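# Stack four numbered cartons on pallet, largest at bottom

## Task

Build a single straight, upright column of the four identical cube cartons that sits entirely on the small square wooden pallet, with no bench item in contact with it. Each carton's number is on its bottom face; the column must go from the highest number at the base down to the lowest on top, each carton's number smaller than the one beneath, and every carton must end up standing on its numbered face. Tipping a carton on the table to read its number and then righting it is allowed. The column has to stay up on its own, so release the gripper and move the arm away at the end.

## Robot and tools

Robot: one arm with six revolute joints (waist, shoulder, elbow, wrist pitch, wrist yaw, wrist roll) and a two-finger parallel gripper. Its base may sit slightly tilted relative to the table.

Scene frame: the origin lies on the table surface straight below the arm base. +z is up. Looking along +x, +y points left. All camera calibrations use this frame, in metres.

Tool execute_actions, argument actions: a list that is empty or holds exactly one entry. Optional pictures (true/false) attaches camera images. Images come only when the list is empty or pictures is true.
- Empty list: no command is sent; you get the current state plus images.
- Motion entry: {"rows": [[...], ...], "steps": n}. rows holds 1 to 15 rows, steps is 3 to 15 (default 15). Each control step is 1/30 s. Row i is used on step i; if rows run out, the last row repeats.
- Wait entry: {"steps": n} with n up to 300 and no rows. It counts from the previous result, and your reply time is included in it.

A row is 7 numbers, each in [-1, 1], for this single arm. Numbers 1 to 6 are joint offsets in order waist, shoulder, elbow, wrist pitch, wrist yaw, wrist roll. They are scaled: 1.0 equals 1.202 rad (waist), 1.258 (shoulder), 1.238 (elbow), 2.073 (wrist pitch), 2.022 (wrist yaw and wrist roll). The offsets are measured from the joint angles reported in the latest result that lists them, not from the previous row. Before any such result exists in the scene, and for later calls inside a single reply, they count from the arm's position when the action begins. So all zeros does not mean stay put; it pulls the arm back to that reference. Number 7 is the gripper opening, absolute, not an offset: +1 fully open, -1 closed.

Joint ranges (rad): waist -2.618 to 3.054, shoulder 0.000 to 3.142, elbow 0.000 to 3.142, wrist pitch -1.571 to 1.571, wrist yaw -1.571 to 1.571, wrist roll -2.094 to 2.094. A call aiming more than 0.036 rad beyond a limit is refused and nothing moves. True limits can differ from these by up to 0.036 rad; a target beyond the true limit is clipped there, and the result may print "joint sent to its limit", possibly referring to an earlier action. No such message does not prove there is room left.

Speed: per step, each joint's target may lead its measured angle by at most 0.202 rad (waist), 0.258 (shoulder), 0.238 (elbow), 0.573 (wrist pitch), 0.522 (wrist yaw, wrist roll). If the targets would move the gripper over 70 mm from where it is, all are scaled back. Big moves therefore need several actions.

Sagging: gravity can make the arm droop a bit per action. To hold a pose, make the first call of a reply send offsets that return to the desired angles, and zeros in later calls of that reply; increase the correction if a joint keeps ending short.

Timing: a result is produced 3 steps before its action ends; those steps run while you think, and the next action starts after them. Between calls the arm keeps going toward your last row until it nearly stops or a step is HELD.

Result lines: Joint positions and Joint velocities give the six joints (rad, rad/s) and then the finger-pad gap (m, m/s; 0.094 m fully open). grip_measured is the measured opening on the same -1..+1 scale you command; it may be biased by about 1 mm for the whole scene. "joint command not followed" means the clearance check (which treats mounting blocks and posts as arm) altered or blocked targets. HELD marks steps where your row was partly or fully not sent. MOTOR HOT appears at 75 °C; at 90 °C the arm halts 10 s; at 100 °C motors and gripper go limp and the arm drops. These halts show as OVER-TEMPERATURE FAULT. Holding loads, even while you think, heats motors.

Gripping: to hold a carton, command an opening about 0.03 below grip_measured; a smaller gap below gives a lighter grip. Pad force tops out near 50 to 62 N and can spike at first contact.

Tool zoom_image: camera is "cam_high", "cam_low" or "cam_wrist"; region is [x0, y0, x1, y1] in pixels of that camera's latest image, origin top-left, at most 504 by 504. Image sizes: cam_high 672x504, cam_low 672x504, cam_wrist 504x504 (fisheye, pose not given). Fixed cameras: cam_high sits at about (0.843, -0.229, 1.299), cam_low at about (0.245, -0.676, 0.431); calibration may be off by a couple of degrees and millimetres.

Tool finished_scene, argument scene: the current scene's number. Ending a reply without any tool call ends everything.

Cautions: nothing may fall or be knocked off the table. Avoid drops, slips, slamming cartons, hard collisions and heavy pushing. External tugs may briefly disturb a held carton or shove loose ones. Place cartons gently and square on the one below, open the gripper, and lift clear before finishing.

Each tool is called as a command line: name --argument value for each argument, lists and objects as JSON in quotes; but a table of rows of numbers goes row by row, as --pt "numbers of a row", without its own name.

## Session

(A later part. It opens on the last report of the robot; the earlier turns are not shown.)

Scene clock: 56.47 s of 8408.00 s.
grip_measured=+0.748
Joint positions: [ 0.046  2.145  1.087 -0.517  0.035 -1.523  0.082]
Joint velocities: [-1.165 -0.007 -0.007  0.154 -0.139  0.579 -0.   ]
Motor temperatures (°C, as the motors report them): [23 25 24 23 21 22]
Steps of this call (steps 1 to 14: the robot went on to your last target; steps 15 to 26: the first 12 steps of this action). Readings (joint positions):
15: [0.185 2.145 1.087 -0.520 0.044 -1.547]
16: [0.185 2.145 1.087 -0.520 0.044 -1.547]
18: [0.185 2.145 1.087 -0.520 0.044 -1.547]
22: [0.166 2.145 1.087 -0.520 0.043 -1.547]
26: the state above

execute_actions --actions '[{"rows": [[-0.21,0.02,-0.08,0.09,-0.022,0.3,0.75],[-0.24,0.032,-0.098,0.11,-0.022,0.37,0.75],[-0.27,0.045,-0.116,0.13,-0.022,0.44,0.75],[-0.298,0.058,-0.133,0.148,-0.022,0.51,0.75],[-0.323,0.071,-0.148,0.164,-0.022,0.57,0.75],[-0.346,0.084,-0.161,0.177,-0.022,0.62,0.75],[-0.366,0.096,-0.172,0.187,-0.022,0.665,0.75],[-0.382,0.106,-0.18,0.194,-0.022,0.7,0.75],[-0.395,0.115,-0.186,0.198,-0.022,0.725,0.75],[-0.404,0.122,-0.189,0.199,-0.022,0.742,0.75],[-0.41,0.126,-0.191,0.199,-0.022,0.752,0.75],[-0.414,0.129,-0.191,0.199,-0.022,0.756,0.75],[-0.416,0.129,-0.191,0.199,-0.022,0.756,0.75]], "steps": 15}]'

execute_actions --actions '[{"steps": 12}]' --pictures true

Scene clock: 57.03 s of 8408.00 s.
grip_measured=+0.748
Joint positions: [-0.448  2.297  0.864 -0.175  0.007 -0.227  0.082]
Joint velocities: [-0.271  0.242 -0.154  0.125 -0.066  1.502  0.   ]
Motor temperatures (°C, as the motors report them): [23 25 24 23 21 22]
Steps of this call (steps 1 to 3: the last 3 steps of your previous action; steps 4 to 5: the robot went on to your last target; steps 6 to 17: the first 12 steps of this action). Readings (joint positions):
6: [-0.190 2.146 1.030 -0.413 0.022 -1.195]
7: [-0.211 2.148 1.016 -0.390 0.020 -1.117]
9: [-0.252 2.165 0.981 -0.332 0.013 -0.927]
13: [-0.368 2.237 0.909 -0.219 0.007 -0.526]
17: the state above

Scene clock: 57.43 s of 8408.00 s.
grip_measured=+0.748
Joint positions: [-0.457  2.306  0.857 -0.131  0.001 -0.016  0.082]
Joint velocities: [-0.002  0.002 -0.022  0.022 -0.007  0.081 -0.   ]
Motor temperatures (°C, as the motors report them): [23 25 24 23 21 22]
Kept back: nothing.
Steps of this call (steps 1 to 3: the last 3 steps of your previous action; steps 4 to 12: the robot went on to your last target). Readings (joint positions):
1: [-0.455 2.303 0.860 -0.172 0.007 -0.181]
2: [-0.457 2.306 0.857 -0.170 0.007 -0.144]
4: [-0.457 2.306 0.857 -0.160 0.005 -0.092]
8: [-0.457 2.306 0.857 -0.138 0.003 -0.038]
12: the state above

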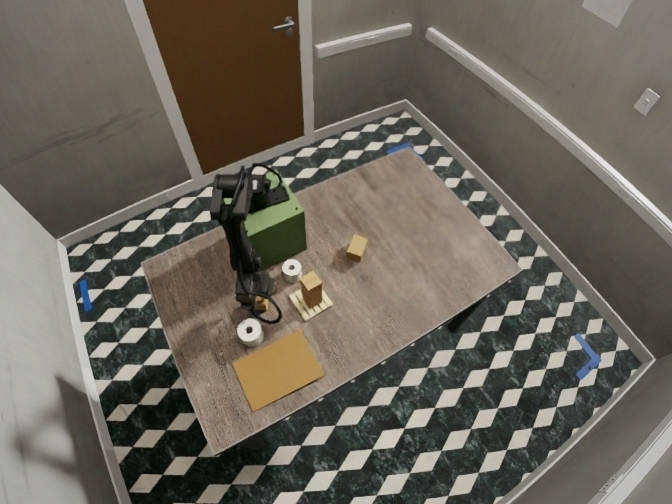

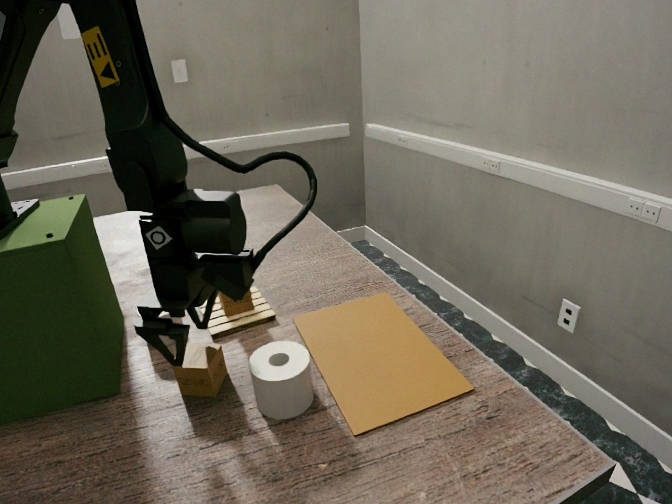

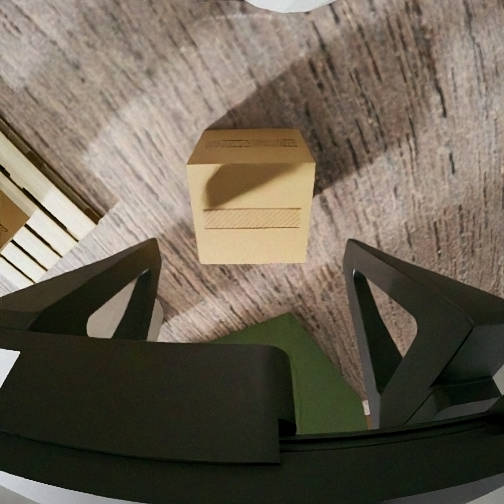

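execute_actions --actions '[{"rows": [[0,0.01,0.01,0.012,0,0.006,0.75],[0,0.024,0.017,0.022,0,0.006,0.75],[0,0.04,0.024,0.032,0,0.006,0.75],[0,0.058,0.031,0.042,0,0.006,0.75],[0,0.076,0.038,0.052,0,0.006,0.75],[0,0.094,0.045,0.061,0,0.006,0.75],[0,0.111,0.051,0.068,0,0.006,0.75],[0,0.126,0.056,0.074,0,0.006,0.75],[0,0.138,0.06,0.078,0,0.006,0.75],[0,0.147,0.062,0.08,0,0.006,0.75],[0,0.153,0.064,0.08,0,0.006,0.75],[0,0.157,0.064,0.08,0,0.006,0.75],[0,0.158,0.064,0.08,0,0.006,0.6],[0,0.158,0.064,0.08,0,0.006,0.5],[0,0.158,0.064,0.08,0,0.006,0.4]], "steps": 15}]'

execute_actions --actions '[{"steps": 8}]' --pictures true

Scene clock: 98.93 s of 8408.00 s.
grip_measured=+0.748
Joint positions: [-0.457  2.482  0.911 -0.013 -0.    -0.001  0.082]
Joint velocities: [-0.012  0.305 -0.007  0.11   0.037 -0.037 -0.   ]
Motor temperatures (°C, as the motors report them): [23 25 24 23 21 22]
Steps of this call (steps 1 to 30: the robot went on to your last target; steps 31 to 100: nothing new was sent; then 37.77 s passed at rest; steps 101 to 112: the first 12 steps of this action). Readings (joint positions):
101: [-0.457 2.306 0.857 -0.128 -0.000 -0.001]
102: [-0.457 2.308 0.857 -0.126 -0.000 -0.001]
104: [-0.457 2.325 0.862 -0.110 -0.000 -0.001]
108: [-0.457 2.411 0.896 -0.053 -0.000 -0.001]
112: the state above

Scene clock: 99.20 s of 8408.00 s.
grip_measured=+0.402
Joint positions: [-0.457  2.498  0.911  0.005 -0.    -0.001  0.066]
Joint velocities: [ 0.002 -0.007 -0.017  0.081 -0.051 -0.007 -0.001]
Motor temperatures (°C, as the motors report them): [23 25 24 23 21 22]
Kept back: nothing.
Steps of this call (steps 1 to 3: the last 3 steps of your previous action; steps 4 to 8: the robot went on to your last target). Readings (joint positions):
1: [-0.457 2.491 0.911 -0.009 -0.000 -0.001]
2: [-0.457 2.496 0.911 -0.009 -0.000 -0.001]
4: [-0.457 2.498 0.911 -0.007 -0.000 -0.001]
8: the state above

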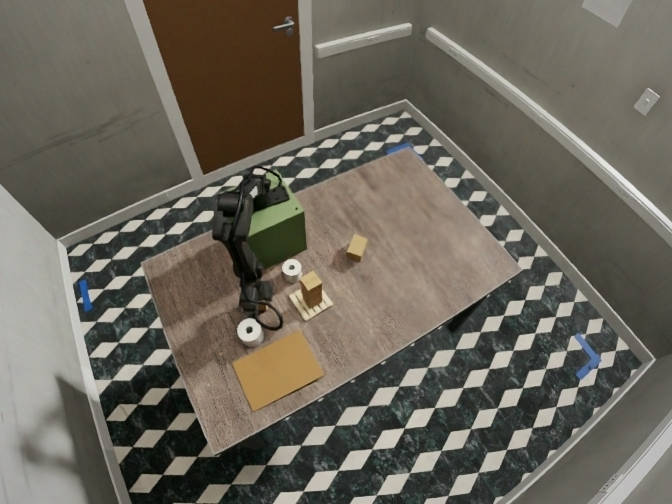

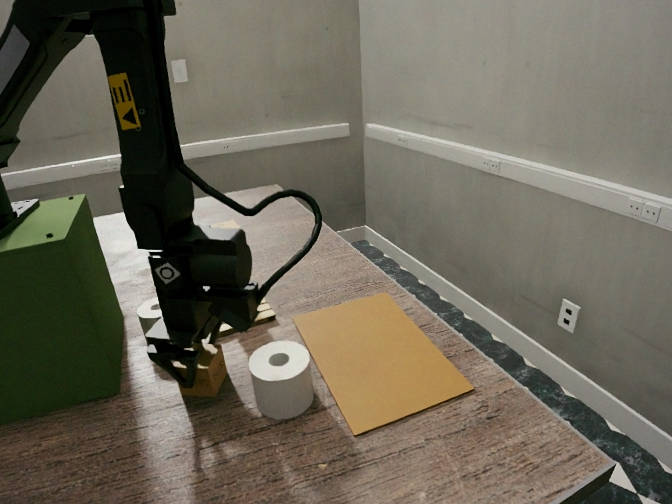

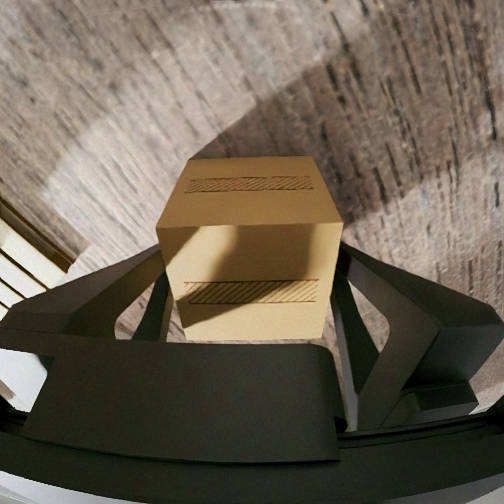

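execute_actions --actions '[{"rows": [[0,0,0,0,0,0,0.3],[0,0,0,0,0,0,0.22],[0,0,0,0,0,0,0.16],[0,0,0,0,0,0,0.12],[0,0,0,0,0,0,0.09],[0,0,0,0,0,0,0.09],[0,-0.012,0,-0.015,0,0,0.09],[0,-0.03,0,-0.035,0,0,0.09],[0,-0.055,0,-0.06,0,0,0.09],[0,-0.085,0,-0.085,0,0,0.09],[0,-0.118,0,-0.11,0,0,0.09],[0,-0.152,0,-0.135,0,0,0.09],[0.005,-0.186,0,-0.16,0,0,0.09],[0.015,-0.22,0.005,-0.185,0,0,0.09],[0.03,-0.254,0.015,-0.21,0,0,0.09]], "steps": 15}]'

Scene clock: 99.93 s of 8408.00 s.
grip_measured=+0.137
Joint positions: [-0.457  2.422  0.911 -0.125 -0.    -0.001  0.053]
Joint velocities: [-0.002 -1.013 -0.002 -1.238  0.022 -0.037  0.001]
Motor temperatures (°C, as the motors report them): [23 25 24 23 21 22]
Steps of this call (steps 1 to 10: the robot went on to your last target; steps 11 to 22: the first 12 steps of this action). Readings (joint positions):
11: [-0.457 2.498 0.911 0.010 -0.000 -0.001]
12: [-0.457 2.498 0.911 0.010 -0.000 -0.001]
14: [-0.457 2.498 0.911 0.010 -0.000 -0.001]
18: [-0.457 2.496 0.911 0.001 -0.000 -0.001]
22: the state above

execute_actions --actions '[{"rows": [[0.045,-0.22,0.03,-0.17,0,0.003,0.09],[0.062,-0.247,0.048,-0.195,0,0.006,0.09],[0.08,-0.273,0.068,-0.22,0,0.009,0.09],[0.1,-0.296,0.09,-0.243,0,0.012,0.09],[0.12,-0.316,0.112,-0.263,0,0.015,0.09],[0.142,-0.332,0.133,-0.28,0,0.017,0.09],[0.165,-0.345,0.152,-0.294,0,0.017,0.09],[0.19,-0.354,0.167,-0.304,0,0.017,0.09],[0.215,-0.36,0.179,-0.311,0,0.017,0.09],[0.24,-0.363,0.187,-0.315,0,0.017,0.09],[0.265,-0.363,0.192,-0.316,0,0.017,0.09],[0.29,-0.363,0.195,-0.316,0,0.017,0.09],[0.315,-0.363,0.195,-0.316,0,0.017,0.09],[0.34,-0.363,0.195,-0.316,0,0.017,0.09],[0.365,-0.363,0.195,-0.316,0,0.017,0.09]], "steps": 15}]'

Scene clock: 101.63 s of 8408.00 s.
grip_measured=+0.136
Joint positions: [-0.166  1.975  1.137 -0.682  0.004  0.024  0.053]
Joint velocities: [ 0.872 -0.266  0.374 -0.198 -0.022  0.022  0.001]
Motor temperatures (°C, as the motors report them): [23 25 24 23 21 22]
Steps of this call (steps 1 to 3: the last 3 steps of your previous action; steps 4 to 39: the robot went on to your last target; steps 40 to 51: the first 12 steps of this action). Readings (joint positions):
40: [-0.423 2.172 0.925 -0.418 0.001 -0.001]
41: [-0.418 2.169 0.929 -0.433 0.001 0.000]
43: [-0.392 2.145 0.947 -0.500 0.003 0.006]
47: [-0.290 2.045 1.046 -0.638 0.004 0.019]
51: the state above

execute_actions --actions '[{"rows": [[0.14,-0.008,0.012,-0.05,0,0.004,0.09],[0.162,-0.008,0.012,-0.05,0,0.004,0.09],[0.185,-0.008,0.012,-0.05,0,0.004,0.09],[0.207,-0.008,0.012,-0.05,0,0.004,0.09],[0.227,-0.008,0.012,-0.05,0,0.004,0.09],[0.244,-0.008,0.012,-0.05,0,0.004,0.09],[0.257,-0.008,0.012,-0.05,0,0.004,0.09],[0.266,-0.008,0.012,-0.05,0,0.004,0.09],[0.271,-0.008,0.012,-0.05,0,0.004,0.09],[0.274,-0.008,0.012,-0.05,0,0.004,0.09],[0.275,-0.008,0.012,-0.05,0,0.004,0.09]], "steps": 15}]'

execute_actions --actions '[{"steps": 5}]' --pictures true

zoom_image --camera "cam_wrist" --region '[160, 80, 340, 240]'

Scene clock: 102.30 s of 8408.00 s.
grip_measured=+0.136
Joint positions: [ 0.172  1.967  1.15  -0.767  0.     0.027  0.053]
Joint velocities: [ 0.066  0.012  0.002 -0.007  0.037 -0.007  0.   ]
Motor temperatures (°C, as the motors report them): [23 25 24 23 21 22]
Steps of this call (steps 1 to 3: the last 3 steps of your previous action; steps 4 to 8: the robot went on to your last target; steps 9 to 20: the first 12 steps of this action). Readings (joint positions):
9: [-0.002 1.967 1.150 -0.751 -0.005 0.026]
10: [0.000 1.967 1.150 -0.754 -0.003 0.026]
12: [0.021 1.967 1.150 -0.761 0.003 0.027]
16: [0.118 1.967 1.150 -0.764 0.006 0.027]
20: the state above

Scene clock: 102.47 s of 8408.00 s.
grip_measured=+0.136
Joint positions: [ 0.171  1.967  1.15  -0.769  0.     0.027  0.053]
Joint velocities: [ 0.002 -0.002  0.007 -0.037  0.007 -0.051  0.001]
Motor temperatures (°C, as the motors report them): [23 25 24 23 21 22]
Kept back: nothing.
Steps of this call (steps 1 to 3: the last 3 steps of your previous action; steps 4 to 5: the robot went on to your last target). Readings (joint positions):
1: [0.173 1.967 1.150 -0.767 0.000 0.027]
2: [0.172 1.967 1.150 -0.768 0.000 0.027]
4: [0.171 1.967 1.150 -0.769 0.000 0.027]
5: the state above

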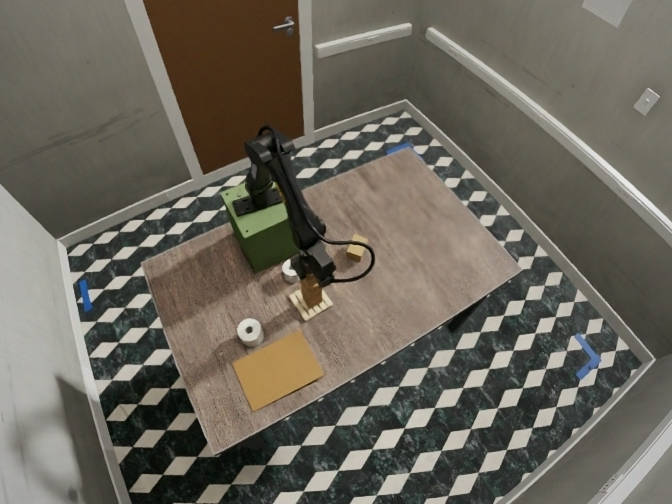

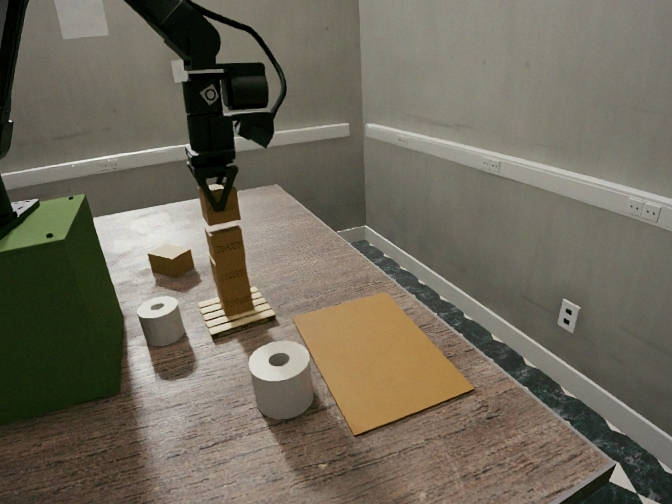

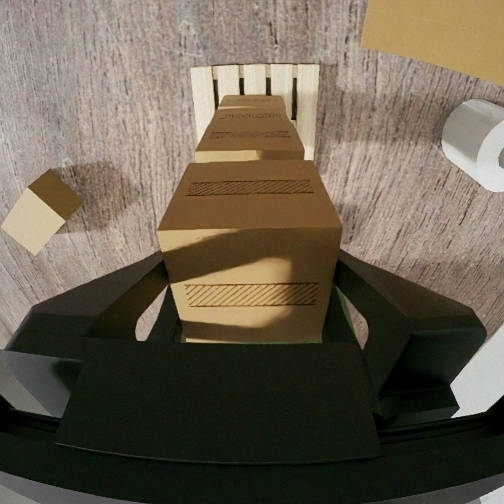

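Region (160, 80, 340, 240) of cam_wrist's 504x504 image, scaled by 2.800, with more detail than that image has.

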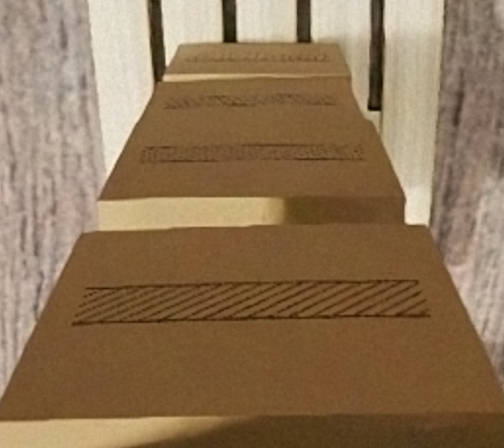

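execute_actions --actions '[{"rows": [[0,0.006,-0.005,0.01,0,0.004,0.09],[0,0.011,-0.01,0.017,0,0.008,0.09],[0,0.016,-0.016,0.024,0,0.012,0.09],[0,0.02,-0.021,0.03,0,0.015,0.09],[0,0.024,-0.026,0.035,0,0.015,0.09],[0,0.027,-0.03,0.038,0,0.015,0.09],[0,0.029,-0.032,0.039,0,0.015,0.09]], "steps": 15}]'

execute_actions --actions '[{"steps": 5}]' --pictures true

zoom_image --camera "cam_wrist" --region '[160, 80, 340, 240]'

zoom_image --camera "cam_low" --region '[160, 150, 300, 330]'

Scene clock: 103.10 s of 8408.00 s.
grip_measured=+0.136
Joint positions: [ 0.171  1.999  1.119 -0.721  0.     0.048  0.053]
Joint velocities: [ 0.002  0.032 -0.042 -0.022 -0.037  0.007  0.   ]
Motor temperatures (°C, as the motors report them): [23 25 24 23 21 22]
Steps of this call (steps 1 to 7: the robot went on to your last target; steps 8 to 19: the first 12 steps of this action). Readings (joint positions):
8: [0.171 1.967 1.150 -0.770 0.000 0.027]
9: [0.171 1.967 1.150 -0.769 0.000 0.029]
11: [0.171 1.969 1.148 -0.758 0.000 0.035]
15: [0.171 1.985 1.131 -0.726 0.000 0.045]
19: the state above

Scene clock: 103.27 s of 8408.00 s.
grip_measured=+0.136
Joint positions: [ 0.171  1.999  1.119 -0.715  0.     0.05   0.053]
Joint velocities: [-0.002 -0.002 -0.007  0.037  0.066  0.022 -0.   ]
Motor temperatures (°C, as the motors report them): [23 25 24 23 21 22]
Kept back: nothing.
Steps of this call (steps 1 to 3: the last 3 steps of your previous action; steps 4 to 5: the robot went on to your last target). Readings (joint positions):
1: [0.171 1.999 1.119 -0.721 0.000 0.049]
2: [0.171 1.999 1.119 -0.720 0.000 0.049]
4: [0.171 1.999 1.119 -0.716 0.000 0.050]
5: the state above

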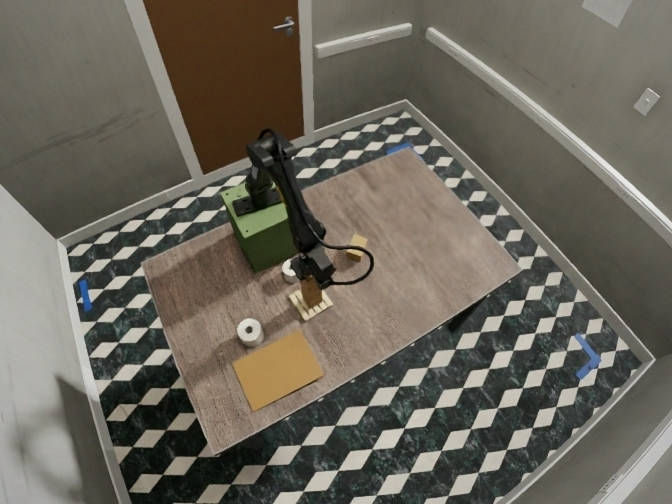

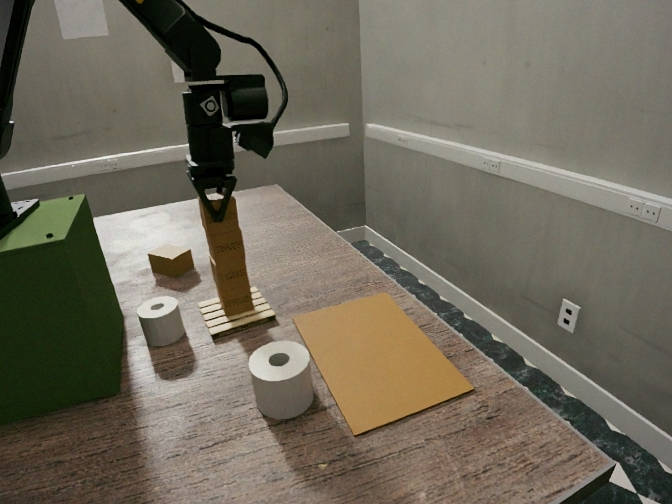

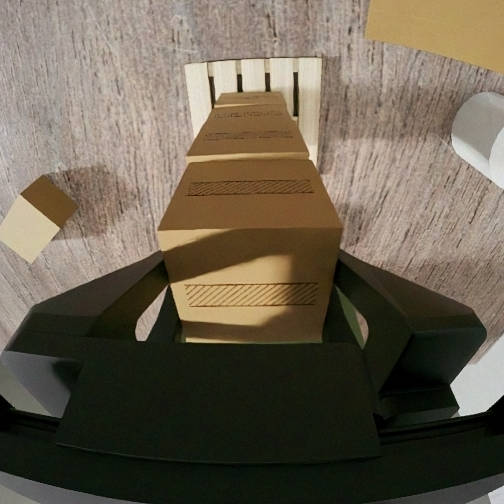

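Region (160, 80, 340, 240) of cam_wrist's 504x504 image, scaled by 2.800, with more detail than that image has.

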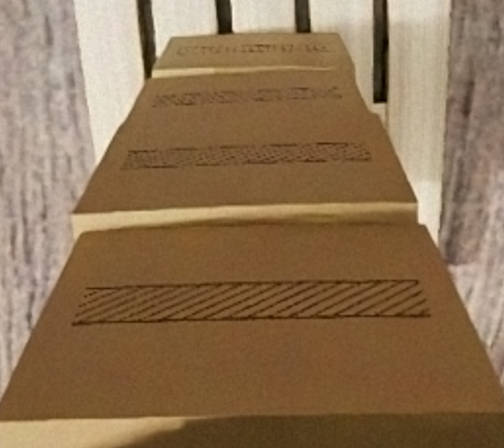

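Region (160, 150, 300, 330) of cam_low's 672x504 image, scaled by 2.800, with more detail than that image has.

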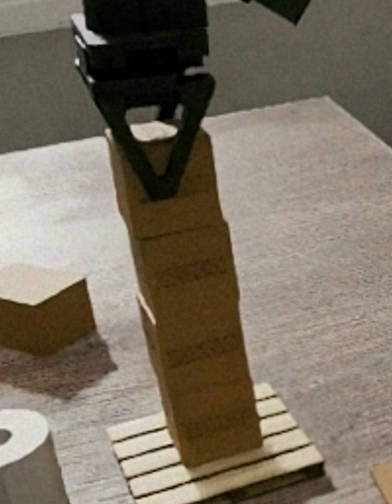

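execute_actions --actions '[{"rows": [[0.004,0,0,0.013,0,0,0.09],[0.008,0,0,0.015,0,0,0.09],[0.01,0,0,0.016,0,0,0.09]], "steps": 12}]'

execute_actions --actions '[{"steps": 5}]' --pictures true

zoom_image --camera "cam_wrist" --region '[160, 80, 340, 240]'

zoom_image --camera "cam_low" --region '[160, 150, 300, 330]'

Scene clock: 103.77 s of 8408.00 s.
grip_measured=+0.136
Joint positions: [ 0.171  1.999  1.119 -0.706  0.     0.051  0.053]
Joint velocities: [-0.017 -0.007 -0.002  0.007  0.022 -0.022 -0.   ]
Motor temperatures (°C, as the motors report them): [23 25 24 23 21 22]
Steps of this call (steps 1 to 6: the robot went on to your last target; steps 7 to 15: the first 9 steps of this action). Readings (joint positions):
7: [0.171 1.999 1.119 -0.712 0.000 0.051]
8: [0.171 1.999 1.119 -0.711 0.000 0.051]
10: [0.171 1.999 1.119 -0.709 0.000 0.051]
14: [0.171 1.999 1.119 -0.707 0.000 0.051]
15: the state above

Scene clock: 103.93 s of 8408.00 s.
grip_measured=+0.136
Joint positions: [ 0.171  1.999  1.119 -0.706  0.     0.051  0.053]
Joint velocities: [-0.017 -0.012 -0.012  0.007  0.007  0.066 -0.001]
Motor temperatures (°C, as the motors report them): [23 25 24 23 21 22]
Kept back: nothing.
Steps of this call (steps 1 to 3: the last 3 steps of your previous action; steps 4 to 5: the robot went on to your last target). Readings (joint positions):
1: [0.171 1.999 1.119 -0.706 0.000 0.051]
2: [0.171 1.999 1.119 -0.706 0.000 0.051]
4: [0.171 1.999 1.119 -0.706 0.000 0.051]
5: the state above

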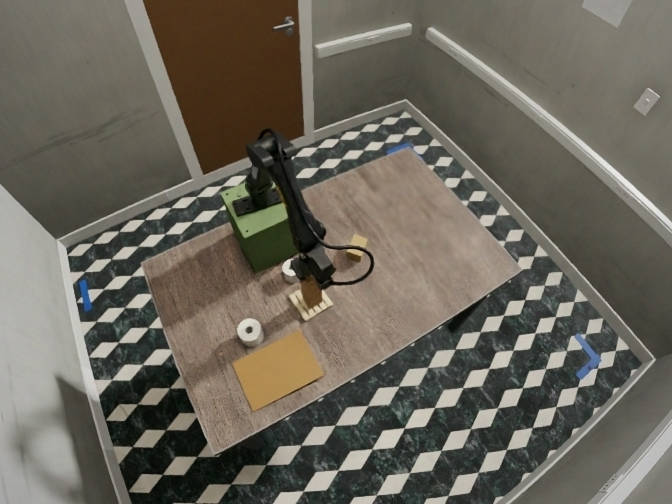

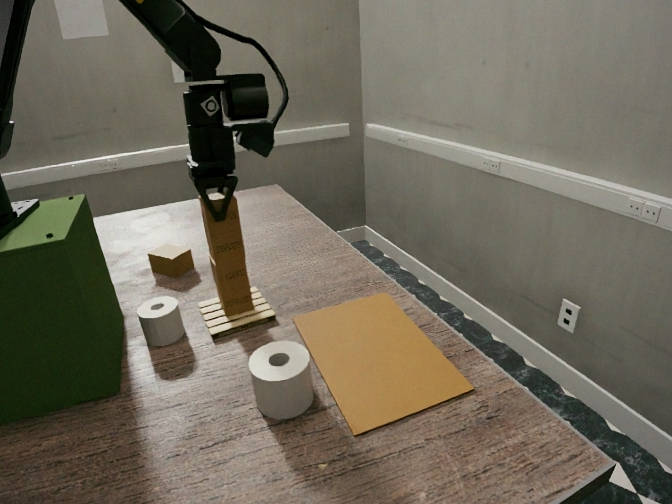

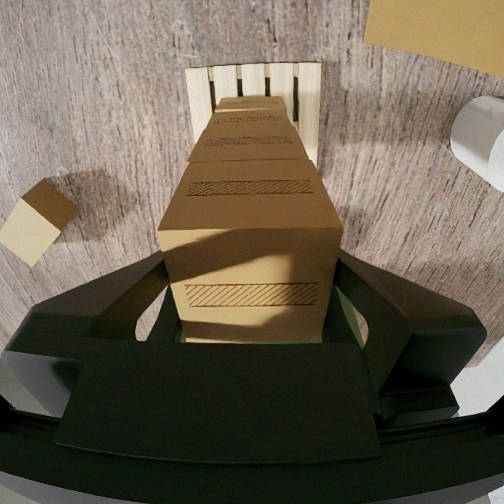

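Region (160, 80, 340, 240) of cam_wrist's 504x504 image, scaled by 2.800, with more detail than that image has.

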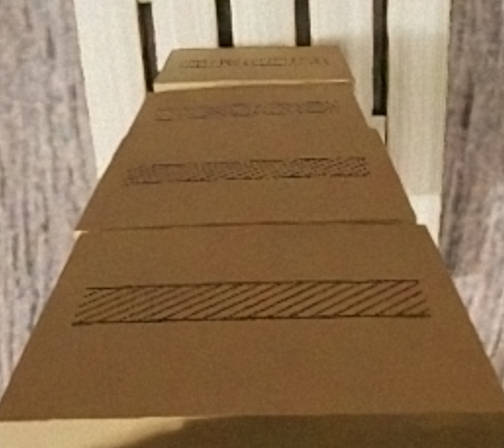

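Region (160, 150, 300, 330) of cam_low's 672x504 image, scaled by 2.800, with more detail than that image has.

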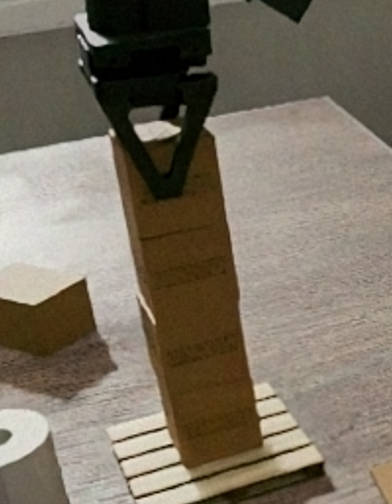

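Aligned within ~1.5 mm. Lower gently to contact.

execute_actions --actions '[{"rows": [[0.012,0.005,0,0.005,0,0,0.09],[0.013,0.01,0,0.005,0,0,0.09],[0.013,0.014,0,0.005,0,0,0.09],[0.013,0.017,0,0.005,0,0,0.09],[0.013,0.019,0,0.005,0,0,0.09],[0.013,0.021,0,0.005,0,0,0.09]], "steps": 14}]'

Scene clock: 104.37 s of 8408.00 s.
grip_measured=+0.136
Joint positions: [ 0.179  2.003  1.119 -0.704  0.001  0.051  0.053]
Joint velocities: [ 0.012 -0.002 -0.002  0.022 -0.066 -0.037  0.001]
Motor temperatures (°C, as the motors report them): [23 25 24 23 21 22]
Steps of this call (steps 1 to 2: the robot went on to your last target; steps 3 to 13: the first 11 steps of this action). Readings (joint positions):
3: [0.172 1.999 1.119 -0.705 0.000 0.051]
4: [0.173 1.999 1.119 -0.705 0.000 0.051]
6: [0.176 2.000 1.119 -0.705 0.000 0.051]
10: [0.179 2.003 1.119 -0.704 0.001 0.051]
13: the state above

execute_actions --actions '[{"rows": [[0,0,0,0,0,0,0.2],[0,0,0,0,0,0,0.35],[0,0,0,0,0,0,0.5],[0,-0.01,0,-0.005,0,0,0.65],[0,-0.025,0,-0.012,0,0,0.75],[0,-0.045,0,-0.022,0,0,0.75],[0,-0.07,0,-0.035,0,0,0.75],[0,-0.097,0,-0.05,0,0,0.75],[0,-0.124,0,-0.065,0,0,0.75],[0,-0.15,0,-0.08,0,0,0.75],[0,-0.175,0,-0.094,0,0,0.75],[0,-0.197,0,-0.106,0,0,0.75],[0,-0.215,0,-0.116,0,0,0.75],[0,-0.228,0,-0.123,0,0,0.75],[0,-0.235,0,-0.127,0,0,0.75]], "steps": 15}]'

execute_actions --actions '[{"steps": 10}]' --pictures true

zoom_image --camera "cam_low" --region '[140, 120, 310, 340]'

Scene clock: 104.97 s of 8408.00 s.
grip_measured=+0.748
Joint positions: [ 0.179  1.844  1.119 -0.813  0.001  0.051  0.082]
Joint velocities: [-0.007 -1.145  0.017 -0.637 -0.051  0.022  0.001]
Motor temperatures (°C, as the motors report them): [23 25 24 23 21 22]
Steps of this call (steps 1 to 3: the last 3 steps of your previous action; steps 4 to 6: the robot went on to your last target; steps 7 to 18: the first 12 steps of this action). Readings (joint positions):
7: [0.179 2.003 1.119 -0.704 0.001 0.051]
8: [0.179 2.003 1.119 -0.704 0.001 0.051]
10: [0.179 2.003 1.119 -0.704 0.001 0.051]
14: [0.179 1.977 1.119 -0.733 0.001 0.051]
18: the state above

Scene clock: 105.30 s of 8408.00 s.
grip_measured=+0.748
Joint positions: [ 0.179  1.709  1.119 -0.937  0.001  0.051  0.082]
Joint velocities: [-0.012  0.012  0.002 -0.11   0.007  0.007 -0.001]
Motor temperatures (°C, as the motors report them): [23 25 24 23 21 22]
Kept back: nothing.
Steps of this call (steps 1 to 3: the last 3 steps of your previous action; steps 4 to 10: the robot went on to your last target). Readings (joint positions):
1: [0.179 1.806 1.119 -0.833 0.001 0.051]
2: [0.179 1.771 1.119 -0.853 0.001 0.051]
4: [0.179 1.723 1.119 -0.886 0.001 0.051]
8: [0.179 1.709 1.119 -0.926 0.001 0.051]
10: the state above

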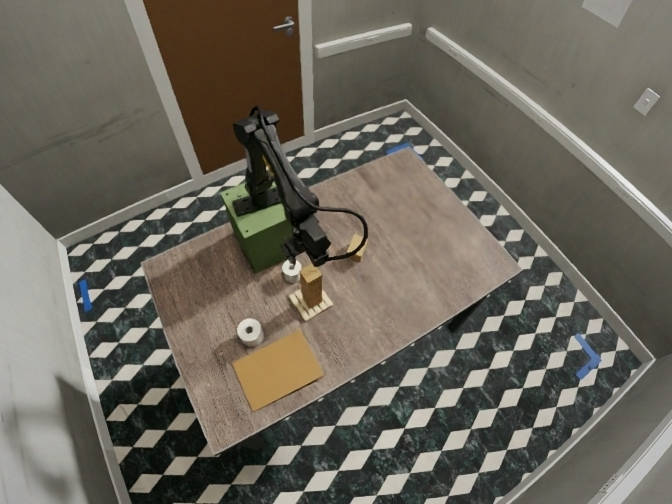

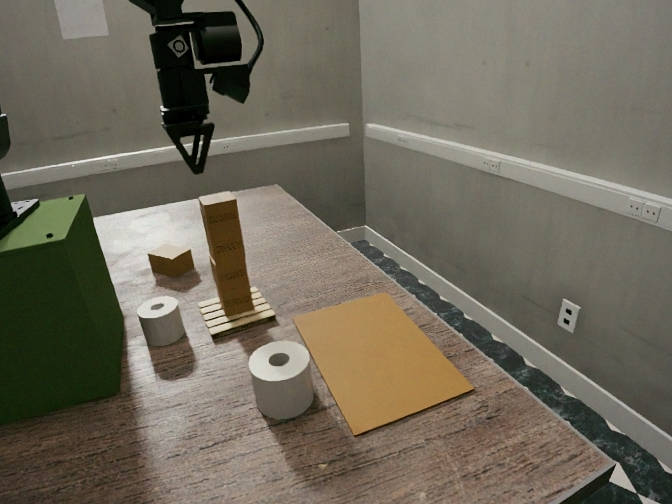

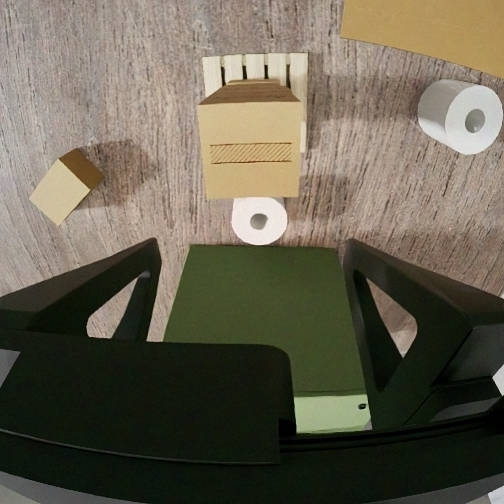

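Region (140, 120, 310, 340) of cam_low's 672x504 image, scaled by 2.291, with more detail than that image has; it fills the left 389 columns of this view, and the rest is white.

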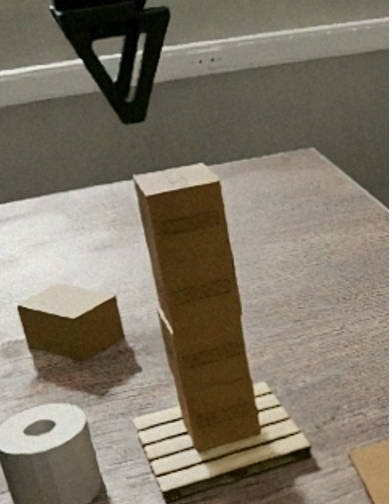

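execute_actions --actions '[{"rows": [[0.015,0,0,0,0,0,0.75],[0.04,0,0,0,0,0,0.75],[0.07,0,0,0,0,0,0.75],[0.105,0,0,0,0,0,0.75],[0.14,0,0,0,0,0,0.75],[0.175,0,0,0,0,0,0.75],[0.21,0,0,0,0,0,0.75],[0.24,0,0,0,0,0,0.75],[0.265,0,0,0,0,0,0.75],[0.283,0,0,0,0,0,0.75],[0.294,0,0,0,0,0,0.75],[0.3,0,0,0,0,0,0.75]], "steps": 15}]'

execute_actions --actions '[{"steps": 6}]'

finished_scene --scene 1

Scene clock: 105.80 s of 8408.00 s.
grip_measured=+0.748
Joint positions: [ 0.529  1.709  1.119 -0.946 -0.002  0.051  0.082]
Joint velocities: [ 0.535 -0.012  0.007  0.037 -0.183  0.022 -0.   ]
Motor temperatures (°C, as the motors report them): [23 25 24 23 21 22]
Steps of this call (steps 1 to 3: the robot went on to your last target; steps 4 to 15: the first 12 steps of this action). Readings (joint positions):
4: [0.180 1.709 1.119 -0.946 0.001 0.051]
5: [0.185 1.709 1.119 -0.946 0.002 0.051]
7: [0.222 1.709 1.119 -0.946 0.007 0.051]
11: [0.390 1.709 1.119 -0.946 0.008 0.051]
15: the state above

Scene clock: 106.00 s of 8408.00 s.
grip_measured=+0.748
Joint positions: [ 0.546  1.709  1.119 -0.946 -0.005  0.051  0.082]
Joint velocities: [-0.002  0.007  0.012  0.066 -0.022 -0.022  0.001]
Motor temperatures (°C, as the motors report them): [23 25 24 23 21 22]
Kept back: nothing.
Steps of this call (steps 1 to 3: the last 3 steps of your previous action; steps 4 to 6: the robot went on to your last target). Readings (joint positions):
1: [0.543 1.709 1.119 -0.946 -0.004 0.051]
2: [0.548 1.709 1.119 -0.946 -0.005 0.051]
4: [0.547 1.709 1.119 -0.946 -0.005 0.051]
6: the state above

The scene is finished: the task was done.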